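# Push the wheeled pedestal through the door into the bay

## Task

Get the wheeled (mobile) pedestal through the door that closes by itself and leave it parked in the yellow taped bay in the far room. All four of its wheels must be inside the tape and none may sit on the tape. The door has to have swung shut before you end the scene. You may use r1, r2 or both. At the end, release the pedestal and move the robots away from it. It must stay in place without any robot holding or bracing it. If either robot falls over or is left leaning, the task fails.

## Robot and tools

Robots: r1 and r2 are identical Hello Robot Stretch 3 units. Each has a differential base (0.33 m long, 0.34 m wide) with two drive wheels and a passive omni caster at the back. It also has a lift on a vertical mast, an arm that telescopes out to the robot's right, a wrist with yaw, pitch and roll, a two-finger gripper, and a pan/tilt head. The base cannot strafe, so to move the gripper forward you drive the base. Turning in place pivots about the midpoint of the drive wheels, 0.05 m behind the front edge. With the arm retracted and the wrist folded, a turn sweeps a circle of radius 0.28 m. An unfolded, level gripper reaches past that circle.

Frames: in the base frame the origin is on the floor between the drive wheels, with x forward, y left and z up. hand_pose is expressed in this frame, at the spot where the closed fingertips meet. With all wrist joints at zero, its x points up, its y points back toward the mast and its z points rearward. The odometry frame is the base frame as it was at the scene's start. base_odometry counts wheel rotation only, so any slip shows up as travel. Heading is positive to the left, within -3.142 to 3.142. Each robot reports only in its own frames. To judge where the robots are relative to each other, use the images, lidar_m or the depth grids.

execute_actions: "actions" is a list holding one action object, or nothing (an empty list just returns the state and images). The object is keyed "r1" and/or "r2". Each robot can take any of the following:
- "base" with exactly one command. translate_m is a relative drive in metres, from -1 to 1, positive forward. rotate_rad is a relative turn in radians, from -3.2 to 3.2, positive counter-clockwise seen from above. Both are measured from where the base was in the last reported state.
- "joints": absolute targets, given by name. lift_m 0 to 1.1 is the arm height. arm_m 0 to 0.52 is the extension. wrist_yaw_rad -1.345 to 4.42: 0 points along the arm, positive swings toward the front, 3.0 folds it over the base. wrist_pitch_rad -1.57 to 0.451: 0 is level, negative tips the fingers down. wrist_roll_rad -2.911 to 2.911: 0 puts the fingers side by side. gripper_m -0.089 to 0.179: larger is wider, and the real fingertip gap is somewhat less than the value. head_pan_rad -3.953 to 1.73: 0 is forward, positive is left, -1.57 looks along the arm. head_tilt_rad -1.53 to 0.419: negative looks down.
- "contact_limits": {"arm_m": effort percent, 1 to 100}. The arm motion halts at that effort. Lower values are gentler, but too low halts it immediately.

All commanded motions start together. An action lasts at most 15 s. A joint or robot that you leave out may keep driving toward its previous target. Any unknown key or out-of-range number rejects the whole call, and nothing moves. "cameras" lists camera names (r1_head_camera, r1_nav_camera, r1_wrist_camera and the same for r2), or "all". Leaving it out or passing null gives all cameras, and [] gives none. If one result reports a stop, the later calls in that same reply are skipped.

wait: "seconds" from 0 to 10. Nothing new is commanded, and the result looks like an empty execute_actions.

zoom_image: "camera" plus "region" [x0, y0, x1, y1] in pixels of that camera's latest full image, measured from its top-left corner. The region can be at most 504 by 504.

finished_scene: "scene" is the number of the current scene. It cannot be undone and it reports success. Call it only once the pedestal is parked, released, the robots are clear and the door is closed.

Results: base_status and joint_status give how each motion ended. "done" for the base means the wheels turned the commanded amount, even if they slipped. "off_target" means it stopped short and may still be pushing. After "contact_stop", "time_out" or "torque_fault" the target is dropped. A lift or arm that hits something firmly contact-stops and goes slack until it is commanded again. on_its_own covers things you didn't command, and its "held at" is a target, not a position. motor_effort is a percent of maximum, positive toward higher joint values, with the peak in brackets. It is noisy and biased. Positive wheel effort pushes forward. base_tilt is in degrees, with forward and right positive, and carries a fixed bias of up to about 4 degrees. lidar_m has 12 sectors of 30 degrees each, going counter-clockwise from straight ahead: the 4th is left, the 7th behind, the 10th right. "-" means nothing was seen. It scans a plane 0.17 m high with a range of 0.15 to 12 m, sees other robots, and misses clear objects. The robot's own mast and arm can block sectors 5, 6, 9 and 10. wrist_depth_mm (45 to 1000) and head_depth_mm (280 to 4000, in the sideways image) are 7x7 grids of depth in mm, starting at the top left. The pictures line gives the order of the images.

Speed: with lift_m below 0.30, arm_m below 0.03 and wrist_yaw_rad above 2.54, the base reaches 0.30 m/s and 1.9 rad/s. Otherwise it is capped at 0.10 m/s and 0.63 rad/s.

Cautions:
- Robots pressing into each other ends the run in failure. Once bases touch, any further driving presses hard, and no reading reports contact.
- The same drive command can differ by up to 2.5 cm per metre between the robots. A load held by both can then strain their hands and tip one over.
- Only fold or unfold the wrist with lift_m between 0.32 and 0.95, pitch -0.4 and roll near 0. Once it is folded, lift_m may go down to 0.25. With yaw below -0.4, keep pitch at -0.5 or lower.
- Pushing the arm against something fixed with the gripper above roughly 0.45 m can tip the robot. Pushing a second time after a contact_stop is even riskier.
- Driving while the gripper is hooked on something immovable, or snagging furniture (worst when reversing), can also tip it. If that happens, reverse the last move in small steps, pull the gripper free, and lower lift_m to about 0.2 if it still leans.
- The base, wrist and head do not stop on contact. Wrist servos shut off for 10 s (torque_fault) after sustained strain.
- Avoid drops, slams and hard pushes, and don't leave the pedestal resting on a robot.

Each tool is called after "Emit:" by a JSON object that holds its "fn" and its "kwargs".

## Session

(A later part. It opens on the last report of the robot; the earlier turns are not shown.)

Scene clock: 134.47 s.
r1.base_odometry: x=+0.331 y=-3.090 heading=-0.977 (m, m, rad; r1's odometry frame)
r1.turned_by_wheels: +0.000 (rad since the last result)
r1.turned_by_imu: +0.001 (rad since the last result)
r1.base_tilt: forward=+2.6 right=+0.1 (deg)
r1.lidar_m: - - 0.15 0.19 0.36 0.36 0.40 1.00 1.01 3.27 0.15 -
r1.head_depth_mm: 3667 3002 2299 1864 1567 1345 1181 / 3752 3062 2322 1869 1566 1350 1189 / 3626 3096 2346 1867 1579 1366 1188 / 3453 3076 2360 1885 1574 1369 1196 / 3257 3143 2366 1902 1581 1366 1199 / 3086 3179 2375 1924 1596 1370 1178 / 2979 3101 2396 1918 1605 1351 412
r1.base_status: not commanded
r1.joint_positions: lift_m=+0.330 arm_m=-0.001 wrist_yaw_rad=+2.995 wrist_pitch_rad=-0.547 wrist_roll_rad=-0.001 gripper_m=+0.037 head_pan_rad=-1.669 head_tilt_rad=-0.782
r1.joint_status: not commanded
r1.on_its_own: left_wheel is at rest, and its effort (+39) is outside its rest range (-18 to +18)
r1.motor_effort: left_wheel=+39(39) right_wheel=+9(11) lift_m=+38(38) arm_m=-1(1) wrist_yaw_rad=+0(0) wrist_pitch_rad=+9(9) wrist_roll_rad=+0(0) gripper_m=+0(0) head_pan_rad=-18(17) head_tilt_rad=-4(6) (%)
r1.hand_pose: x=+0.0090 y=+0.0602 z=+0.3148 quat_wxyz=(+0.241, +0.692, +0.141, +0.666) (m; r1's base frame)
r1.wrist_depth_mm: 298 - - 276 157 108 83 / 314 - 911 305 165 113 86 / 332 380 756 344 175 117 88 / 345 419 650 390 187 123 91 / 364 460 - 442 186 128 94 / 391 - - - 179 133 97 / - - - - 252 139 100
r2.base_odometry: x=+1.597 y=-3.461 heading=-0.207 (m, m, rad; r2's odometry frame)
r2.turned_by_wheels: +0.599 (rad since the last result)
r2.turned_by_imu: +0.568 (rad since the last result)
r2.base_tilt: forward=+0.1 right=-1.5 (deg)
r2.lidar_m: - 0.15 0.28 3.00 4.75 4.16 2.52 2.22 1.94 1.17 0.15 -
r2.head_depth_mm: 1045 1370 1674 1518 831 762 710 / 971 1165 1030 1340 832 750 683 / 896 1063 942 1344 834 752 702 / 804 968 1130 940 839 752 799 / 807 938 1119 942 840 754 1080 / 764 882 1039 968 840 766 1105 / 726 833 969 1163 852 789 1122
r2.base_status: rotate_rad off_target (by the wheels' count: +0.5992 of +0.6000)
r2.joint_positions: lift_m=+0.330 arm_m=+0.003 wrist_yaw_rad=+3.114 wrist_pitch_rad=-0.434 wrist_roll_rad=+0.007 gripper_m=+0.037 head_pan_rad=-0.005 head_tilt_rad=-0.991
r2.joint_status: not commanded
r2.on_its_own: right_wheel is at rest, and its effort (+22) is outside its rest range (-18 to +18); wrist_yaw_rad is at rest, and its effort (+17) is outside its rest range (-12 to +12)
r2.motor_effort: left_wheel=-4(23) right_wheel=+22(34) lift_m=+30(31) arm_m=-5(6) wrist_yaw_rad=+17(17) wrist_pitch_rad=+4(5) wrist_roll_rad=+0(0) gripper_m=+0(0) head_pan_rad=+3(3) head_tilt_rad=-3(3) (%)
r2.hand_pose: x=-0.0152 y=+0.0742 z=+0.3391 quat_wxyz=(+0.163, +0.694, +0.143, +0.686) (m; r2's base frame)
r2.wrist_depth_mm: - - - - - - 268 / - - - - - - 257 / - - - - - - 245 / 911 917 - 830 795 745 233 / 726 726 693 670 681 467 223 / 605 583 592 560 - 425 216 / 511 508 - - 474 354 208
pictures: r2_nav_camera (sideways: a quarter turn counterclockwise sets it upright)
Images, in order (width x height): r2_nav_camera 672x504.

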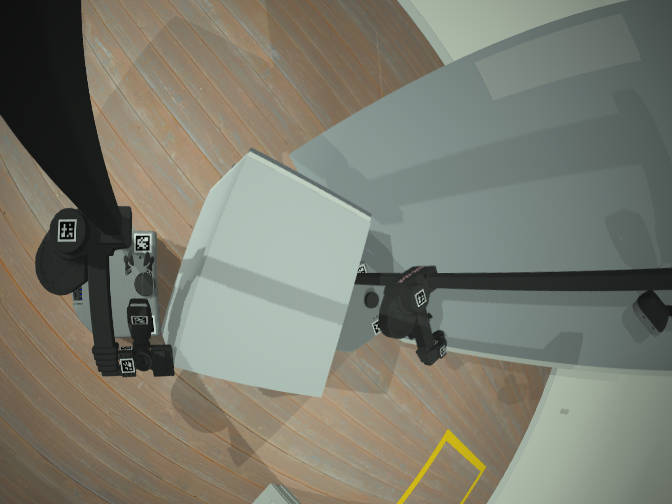

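Emit:
{"fn": "execute_actions", "kwargs": {"actions": [{"r2":{"base":{"translate_m":-0.25},"joints":{"head_pan_rad":-0.6,"head_tilt_rad":-0.7}}}]}}

Scene clock: 138.70 s.
r1.base_odometry: x=+0.331 y=-3.090 heading=-0.977 (m, m, rad; r1's odometry frame)
r1.turned_by_wheels: +0.000 (rad since the last result)
r1.turned_by_imu: +0.001 (rad since the last result)
r1.base_tilt: forward=+2.6 right=+0.0 (deg)
r1.lidar_m: - - 0.15 0.19 0.36 0.36 0.40 1.00 1.01 3.27 0.15 -
r1.head_depth_mm: 3619 3069 2321 1866 1557 1345 1181 / 3808 3022 2313 1878 1571 1349 1186 / 3620 3067 2334 1875 1585 1358 1191 / 3444 3102 2346 1894 1576 1359 1193 / 3274 3113 2359 1909 1595 1360 1198 / 3110 3145 2381 1914 1597 1369 1181 / 2928 3105 2382 1916 1601 1347 412
r1.base_status: not commanded
r1.joint_positions: lift_m=+0.330 arm_m=-0.001 wrist_yaw_rad=+2.995 wrist_pitch_rad=-0.547 wrist_roll_rad=-0.001 gripper_m=+0.037 head_pan_rad=-1.669 head_tilt_rad=-0.782
r1.joint_status: not commanded
r1.on_its_own: left_wheel is at rest, and its effort (+39) is outside its rest range (-18 to +18)
r1.motor_effort: left_wheel=+39(39) right_wheel=+11(10) lift_m=+38(38) arm_m=-1(1) wrist_yaw_rad=+0(0) wrist_pitch_rad=+9(9) wrist_roll_rad=+0(0) gripper_m=+0(0) head_pan_rad=-18(16) head_tilt_rad=-6(6) (%)
r1.hand_pose: x=+0.0090 y=+0.0602 z=+0.3148 quat_wxyz=(+0.241, +0.692, +0.141, +0.666) (m; r1's base frame)
r1.wrist_depth_mm: 301 - - 277 156 109 83 / 318 - 942 305 165 113 86 / 334 377 753 341 175 117 88 / 345 421 638 386 185 122 91 / 369 469 - 450 185 127 94 / 393 - - - 179 134 97 / - - - - 254 138 100
r2.base_odometry: x=+1.352 y=-3.409 heading=-0.207 (m, m, rad; r2's odometry frame)
r2.turned_by_wheels: +0.000 (rad since the last result)
r2.turned_by_imu: +0.000 (rad since the last result)
r2.base_tilt: forward=+0.2 right=-1.6 (deg)
r2.lidar_m: 0.35 0.43 2.71 3.23 4.58 3.83 2.31 2.04 2.04 1.36 1.20 0.34
r2.head_depth_mm: 3505 3604 2587 1945 1576 1400 1210 / 3547 3590 2590 2019 1654 1396 1211 / 3653 3652 2595 2025 1651 1395 1210 / 3751 3677 2585 2029 1645 1404 1169 / 3877 3639 2586 2023 1046 858 759 / 3968 3613 2616 1966 1017 859 745 / - 3276 1494 1246 1445 861 744
r2.base_status: done
r2.joint_positions: lift_m=+0.330 arm_m=+0.003 wrist_yaw_rad=+3.135 wrist_pitch_rad=-0.434 wrist_roll_rad=+0.007 gripper_m=+0.037 head_pan_rad=-0.593 head_tilt_rad=-0.705
r2.joint_status: all done
r2.motor_effort: left_wheel=-2(9) right_wheel=+3(18) lift_m=+30(30) arm_m=-5(5) wrist_yaw_rad=+1(17) wrist_pitch_rad=+4(5) wrist_roll_rad=+0(0) gripper_m=+0(0) head_pan_rad=-5(48) head_tilt_rad=+1(16) (%)
r2.hand_pose: x=-0.0198 y=+0.0743 z=+0.3391 quat_wxyz=(+0.155, +0.693, +0.150, +0.688) (m; r2's base frame)
r2.wrist_depth_mm: - - - - - - - / - - - - - - - / - - - - - - - / 920 897 849 838 820 793 753 / 729 702 684 661 684 642 616 / 599 586 578 551 - 535 524 / 507 504 - - 456 464 460
pictures: r1_head_camera (sideways: a quarter turn clockwise sets it upright), r1_nav_camera (sideways: a quarter turn counterclockwise sets it upright), r1_wrist_camera, r2_head_camera (sideways: a quarter turn clockwise sets it upright), r2_nav_camera (sideways: a quarter turn counterclockwise sets it upright), r2_wrist_camera
Images, in order (width x height): r1_head_camera 896x504, r1_nav_camera 672x504, r1_wrist_camera 644x364, r2_head_camera 896x504, r2_nav_camera 672x504, r2_wrist_camera 644x364.

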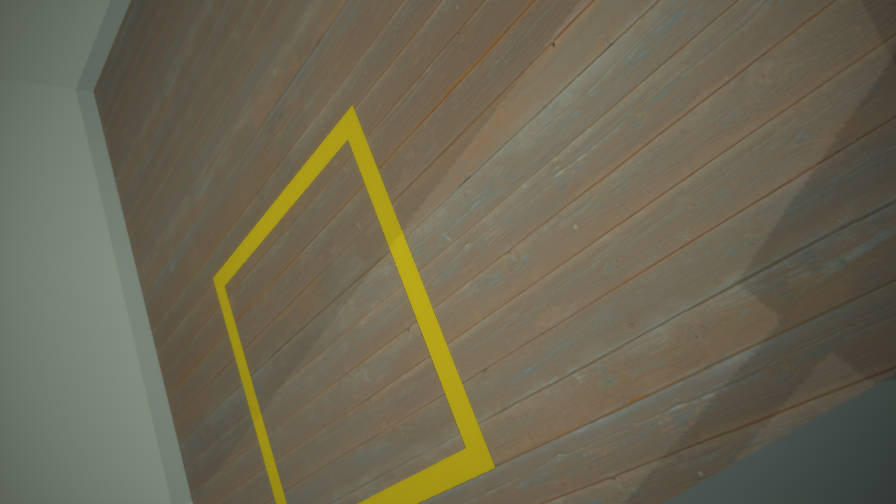

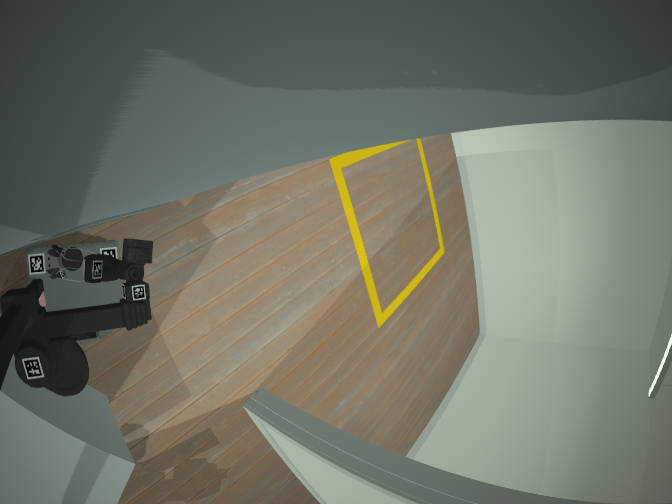

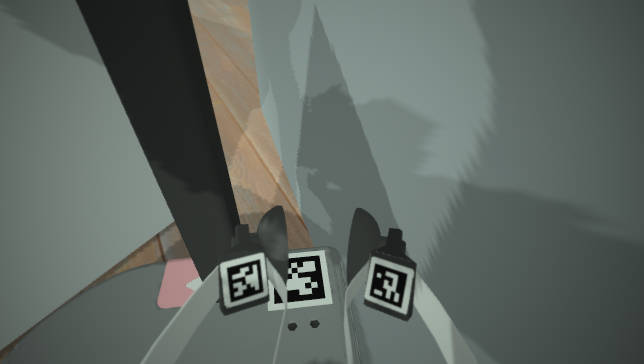

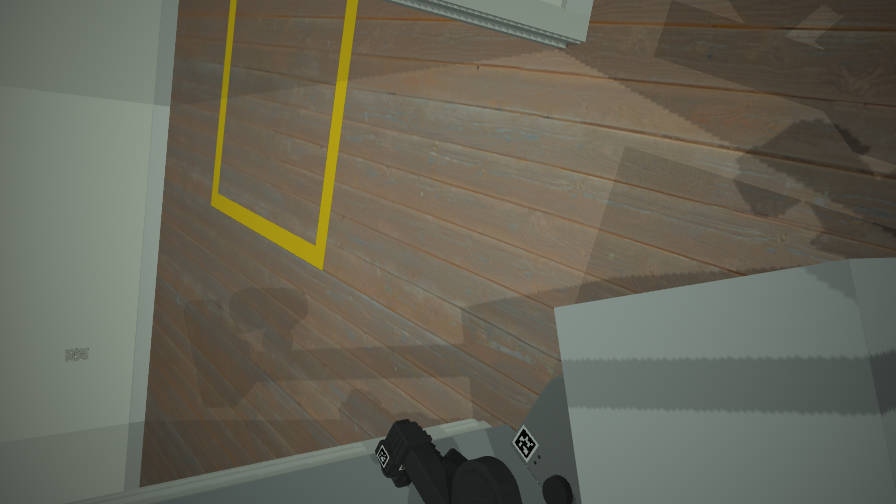

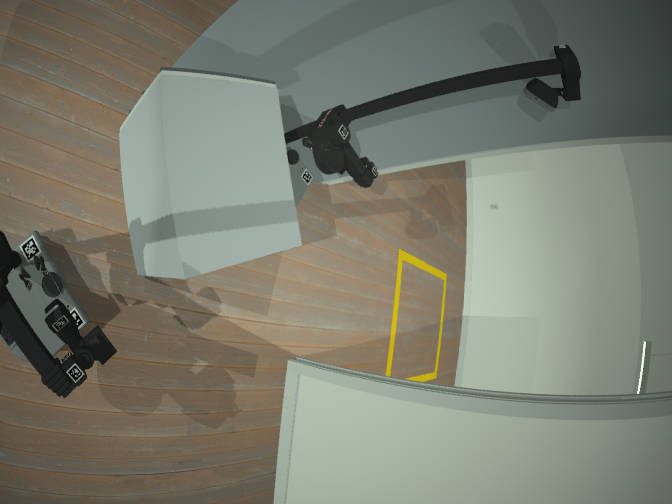

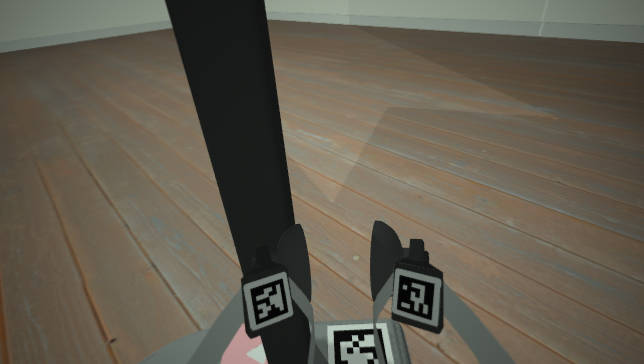

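Emit:
{"fn": "execute_actions", "kwargs": {"actions": [{"r2":{"base":{"translate_m":-0.3},"joints":{"lift_m":0.27}}}], "cameras": []}}

Emit:
{"fn": "execute_actions", "kwargs": {"actions": [{"r2":{"base":{"rotate_rad":0.8},"joints":{"head_pan_rad":-1.2,"head_tilt_rad":-0.8}}}], "cameras": []}}

Emit:
{"fn": "execute_actions", "kwargs": {"actions": [{"r2":{"base":{"translate_m":1.0}}}], "cameras": ["r2_nav_camera","r2_head_camera"]}}

Scene clock: 142.40 s.
r1.base_odometry: x=+0.331 y=-3.090 heading=-0.977 (m, m, rad; r1's odometry frame)
r1.turned_by_wheels: +0.000 (rad since the last result)
r1.turned_by_imu: +0.001 (rad since the last result)
r1.base_tilt: forward=+2.6 right=+0.0 (deg)
r1.lidar_m: - - 0.15 0.19 0.36 0.36 0.40 1.00 1.01 3.28 0.15 -
r1.head_depth_mm: 3613 2995 2281 1853 1568 1347 1182 / 3762 2996 2340 1877 1569 1356 1184 / 3656 3060 2337 1882 1572 1363 1191 / 3431 3105 2367 1906 1581 1359 1196 / 3235 3137 2369 1900 1591 1371 1195 / 3067 3180 2370 1915 1600 1365 1179 / 2942 3109 2373 1924 1601 1350 412
r1.base_status: not commanded
r1.joint_positions: lift_m=+0.330 arm_m=-0.001 wrist_yaw_rad=+2.995 wrist_pitch_rad=-0.547 wrist_roll_rad=-0.001 gripper_m=+0.037 head_pan_rad=-1.669 head_tilt_rad=-0.782
r1.joint_status: not commanded
r1.on_its_own: left_wheel is at rest, and its effort (+40) is outside its rest range (-18 to +18)
r1.motor_effort: left_wheel=+40(39) right_wheel=+10(11) lift_m=+38(38) arm_m=-1(1) wrist_yaw_rad=+0(1) wrist_pitch_rad=+9(9) wrist_roll_rad=+0(0) gripper_m=+0(0) head_pan_rad=-19(17) head_tilt_rad=-6(6) (%)
r1.hand_pose: x=+0.0090 y=+0.0602 z=+0.3148 quat_wxyz=(+0.241, +0.692, +0.141, +0.666) (m; r1's base frame)
r1.wrist_depth_mm: 296 - - 277 157 109 83 / 316 - 911 305 165 112 86 / 335 382 752 343 174 117 88 / 350 418 648 386 186 122 91 / 373 461 - 444 185 128 94 / 392 - - - 179 133 97 / - - - - 252 139 100
r2.base_odometry: x=+1.059 y=-3.348 heading=-0.207 (m, m, rad; r2's odometry frame)
r2.turned_by_wheels: +0.000 (rad since the last result)
r2.turned_by_imu: -0.001 (rad since the last result)
r2.base_tilt: forward=+0.2 right=-1.5 (deg)
r2.lidar_m: 0.62 0.77 2.94 3.46 4.39 3.42 2.07 1.82 1.82 1.58 1.39 0.62
r2.head_depth_mm: 1169 1281 1450 1645 1642 1394 1209 / 3764 3398 2299 1766 1657 1393 1211 / 3876 3621 2606 2017 1654 1398 1213 / 3968 3663 2586 2019 1648 1399 1208 / - 3669 2602 2026 1648 1394 1210 / - 3619 2592 2029 1046 1020 1175 / - 3652 2514 1847 1022 974 1167
r2.base_status: done
r2.joint_positions: lift_m=+0.270 arm_m=+0.003 wrist_yaw_rad=+3.136 wrist_pitch_rad=-0.434 wrist_roll_rad=+0.007 gripper_m=+0.037 head_pan_rad=-0.593 head_tilt_rad=-0.704
r2.joint_status: all done
r2.motor_effort: left_wheel=-1(9) right_wheel=+3(5) lift_m=+28(28) arm_m=-4(5) wrist_yaw_rad=+1(1) wrist_pitch_rad=+5(4) wrist_roll_rad=+0(0) gripper_m=+0(0) head_pan_rad=-4(5) head_tilt_rad=+1(1) (%)
r2.hand_pose: x=-0.0200 y=+0.0743 z=+0.2791 quat_wxyz=(+0.155, +0.693, +0.150, +0.688) (m; r2's base frame)
r2.wrist_depth_mm: - - - - - - - / - - - - - - - / - - - 969 921 886 882 / 806 772 760 734 709 670 672 / 638 620 603 582 582 548 539 / 516 515 511 - - 473 453 / 446 - - - 399 404 396
pictures: none
No camera images: the call's "cameras" was empty. Leave "cameras" out to get every camera's image.

Scene clock: 144.23 s.
r1.base_odometry: x=+0.331 y=-3.090 heading=-0.977 (m, m, rad; r1's odometry frame)
r1.turned_by_wheels: +0.000 (rad since the last result)
r1.turned_by_imu: +0.000 (rad since the last result)
r1.base_tilt: forward=+2.6 right=+0.1 (deg)
r1.lidar_m: - - 0.15 0.19 0.36 0.36 0.40 1.00 1.02 3.28 0.15 -
r1.head_depth_mm: 3592 3045 2304 1858 1555 1344 1183 / 3778 3062 2308 1884 1573 1348 1180 / 3674 3073 2352 1876 1579 1353 1192 / 3456 3089 2361 1885 1584 1361 1192 / 3275 3137 2365 1900 1587 1371 1201 / 3102 3108 2388 1910 1593 1373 1180 / 2965 3139 2396 1903 1607 1345 412
r1.base_status: not commanded
r1.joint_positions: lift_m=+0.330 arm_m=-0.001 wrist_yaw_rad=+2.995 wrist_pitch_rad=-0.547 wrist_roll_rad=-0.001 gripper_m=+0.037 head_pan_rad=-1.669 head_tilt_rad=-0.782
r1.joint_status: not commanded
r1.on_its_own: left_wheel is at rest, and its effort (+39) is outside its rest range (-18 to +18)
r1.motor_effort: left_wheel=+39(39) right_wheel=+11(10) lift_m=+38(38) arm_m=-1(1) wrist_yaw_rad=-1(1) wrist_pitch_rad=+9(9) wrist_roll_rad=+0(0) gripper_m=+0(0) head_pan_rad=-17(17) head_tilt_rad=-6(5) (%)
r1.hand_pose: x=+0.0090 y=+0.0602 z=+0.3148 quat_wxyz=(+0.241, +0.692, +0.141, +0.666) (m; r1's base frame)
r1.wrist_depth_mm: 299 - - 279 156 109 83 / 314 - 908 307 164 113 86 / 332 380 766 343 175 117 88 / 348 419 643 387 186 122 91 / 372 469 - 444 185 128 94 / 388 - - - 179 134 97 / - - - - 253 139 100
r2.base_odometry: x=+1.059 y=-3.348 heading=+0.592 (m, m, rad; r2's odometry frame)
r2.turned_by_wheels: +0.800 (rad since the last result)
r2.turned_by_imu: +0.787 (rad since the last result)
r2.base_tilt: forward=+0.2 right=-1.5 (deg)
r2.lidar_m: 2.93 3.07 4.37 4.39 2.47 1.87 1.82 1.90 1.44 1.39 0.62 0.67
r2.head_depth_mm: 3715 2936 2246 1829 1536 1327 1165 / 3875 2918 2252 1838 1538 1325 1166 / 3963 2914 2267 1836 1545 1328 1172 / - 2922 2250 1792 1506 1311 1171 / - 2976 2185 1126 1016 1259 1173 / 1491 1615 1620 1128 1018 1257 1172 / 1338 1459 1384 1130 1020 1263 1172
r2.base_status: done
r2.joint_positions: lift_m=+0.270 arm_m=+0.003 wrist_yaw_rad=+3.136 wrist_pitch_rad=-0.434 wrist_roll_rad=+0.007 gripper_m=+0.037 head_pan_rad=-1.193 head_tilt_rad=-0.790
r2.joint_status: all done
r2.motor_effort: left_wheel=-3(6) right_wheel=+3(8) lift_m=+28(28) arm_m=-5(5) wrist_yaw_rad=+1(1) wrist_pitch_rad=+5(4) wrist_roll_rad=+0(0) gripper_m=+0(0) head_pan_rad=-5(49) head_tilt_rad=-3(8) (%)
r2.hand_pose: x=-0.0200 y=+0.0743 z=+0.2791 quat_wxyz=(+0.155, +0.693, +0.150, +0.688) (m; r2's base frame)
r2.wrist_depth_mm: - - - - - - - / - - - - - - - / - - - 995 913 890 852 / 802 770 747 737 707 701 670 / 638 636 590 572 582 555 549 / 522 509 518 - - 470 460 / 442 - - - 401 406 401
pictures: none
No camera images: the call's "cameras" was empty. Leave "cameras" out to get every camera's image.

Scene clock: 149.17 s.
r1.base_odometry: x=+0.331 y=-3.090 heading=-0.977 (m, m, rad; r1's odometry frame)
r1.turned_by_wheels: +0.000 (rad since the last result)
r1.turned_by_imu: +0.001 (rad since the last result)
r1.base_tilt: forward=+2.6 right=+0.0 (deg)
r1.lidar_m: - - 0.15 0.19 0.36 0.36 0.40 1.00 1.01 3.27 0.15 -
r1.head_depth_mm: 3502 3014 2291 1872 1556 1349 1183 / 3716 3032 2315 1885 1568 1345 1178 / 3581 3036 2312 1894 1582 1352 1191 / 3454 3148 2345 1894 1583 1357 1195 / 3265 3123 2366 1911 1604 1369 1199 / 3098 3166 2391 1905 1595 1371 1179 / 2962 3131 2407 1931 1603 1351 411
r1.base_status: not commanded
r1.joint_positions: lift_m=+0.330 arm_m=-0.001 wrist_yaw_rad=+2.995 wrist_pitch_rad=-0.547 wrist_roll_rad=-0.001 gripper_m=+0.037 head_pan_rad=-1.669 head_tilt_rad=-0.782
r1.joint_status: not commanded
r1.on_its_own: left_wheel is at rest, and its effort (+40) is outside its rest range (-18 to +18)
r1.motor_effort: left_wheel=+40(39) right_wheel=+11(11) lift_m=+39(38) arm_m=-1(1) wrist_yaw_rad=-1(2) wrist_pitch_rad=+9(9) wrist_roll_rad=+0(0) gripper_m=+0(0) head_pan_rad=-17(18) head_tilt_rad=-5(5) (%)
r1.hand_pose: x=+0.0090 y=+0.0602 z=+0.3148 quat_wxyz=(+0.241, +0.692, +0.141, +0.666) (m; r1's base frame)
r1.wrist_depth_mm: 299 - - 276 156 109 83 / 314 - 934 306 166 113 86 / 334 380 750 344 175 117 88 / 347 419 645 387 185 122 91 / 373 467 - 449 185 128 94 / 392 - - - 179 133 97 / - - - - 251 138 100
r2.base_odometry: x=+1.888 y=-2.789 heading=+0.592 (m, m, rad; r2's odometry frame)
r2.turned_by_wheels: +0.000 (rad since the last result)
r2.turned_by_imu: +0.006 (rad since the last result)
r2.base_tilt: forward=+0.2 right=-1.5 (deg)
r2.lidar_m: 1.94 2.05 2.90 4.34 3.80 2.88 2.81 0.62 0.39 0.50 0.49 1.99
r2.head_depth_mm: 614 750 971 1326 1310 1047 1049 / 513 608 741 953 1325 1329 1168 / 439 506 597 731 932 1255 1171 / 412 468 550 655 804 1112 1171 / 1491 1719 2004 1826 1539 1333 1171 / 1586 1822 2089 1831 1540 1335 1173 / 1679 1938 2185 1842 1538 1330 1173
r2.base_status: done
r2.joint_positions: lift_m=+0.270 arm_m=+0.003 wrist_yaw_rad=+3.136 wrist_pitch_rad=-0.434 wrist_roll_rad=+0.007 gripper_m=+0.037 head_pan_rad=-1.193 head_tilt_rad=-0.790
r2.joint_status: not commanded
r2.motor_effort: left_wheel=-3(6) right_wheel=+4(9) lift_m=+28(28) arm_m=-5(5) wrist_yaw_rad=+2(1) wrist_pitch_rad=+5(5) wrist_roll_rad=+0(0) gripper_m=+0(0) head_pan_rad=-5(5) head_tilt_rad=-3(3) (%)
r2.hand_pose: x=-0.0200 y=+0.0743 z=+0.2791 quat_wxyz=(+0.155, +0.693, +0.150, +0.688) (m; r2's base frame)
r2.wrist_depth_mm: - - - - - - - / - - - - - - - / - - - 983 926 888 848 / 795 779 771 727 705 702 675 / 643 619 604 585 595 561 542 / 529 510 511 - - 465 451 / 448 - - - 396 403 398
pictures: r2_head_camera (sideways: a quarter turn clockwise sets it upright), r2_nav_camera (sideways: a quarter turn counterclockwise sets it upright)
Images, in order (width x height): r2_head_camera 896x504, r2_nav_camera 672x504.

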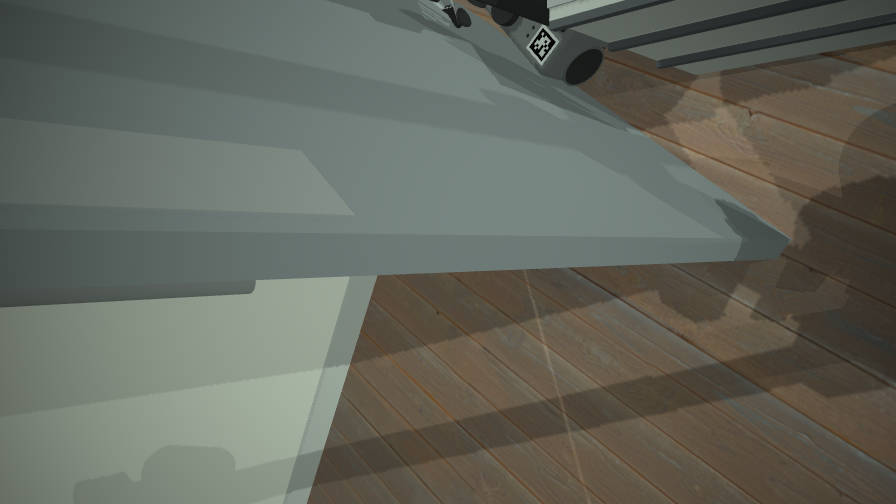

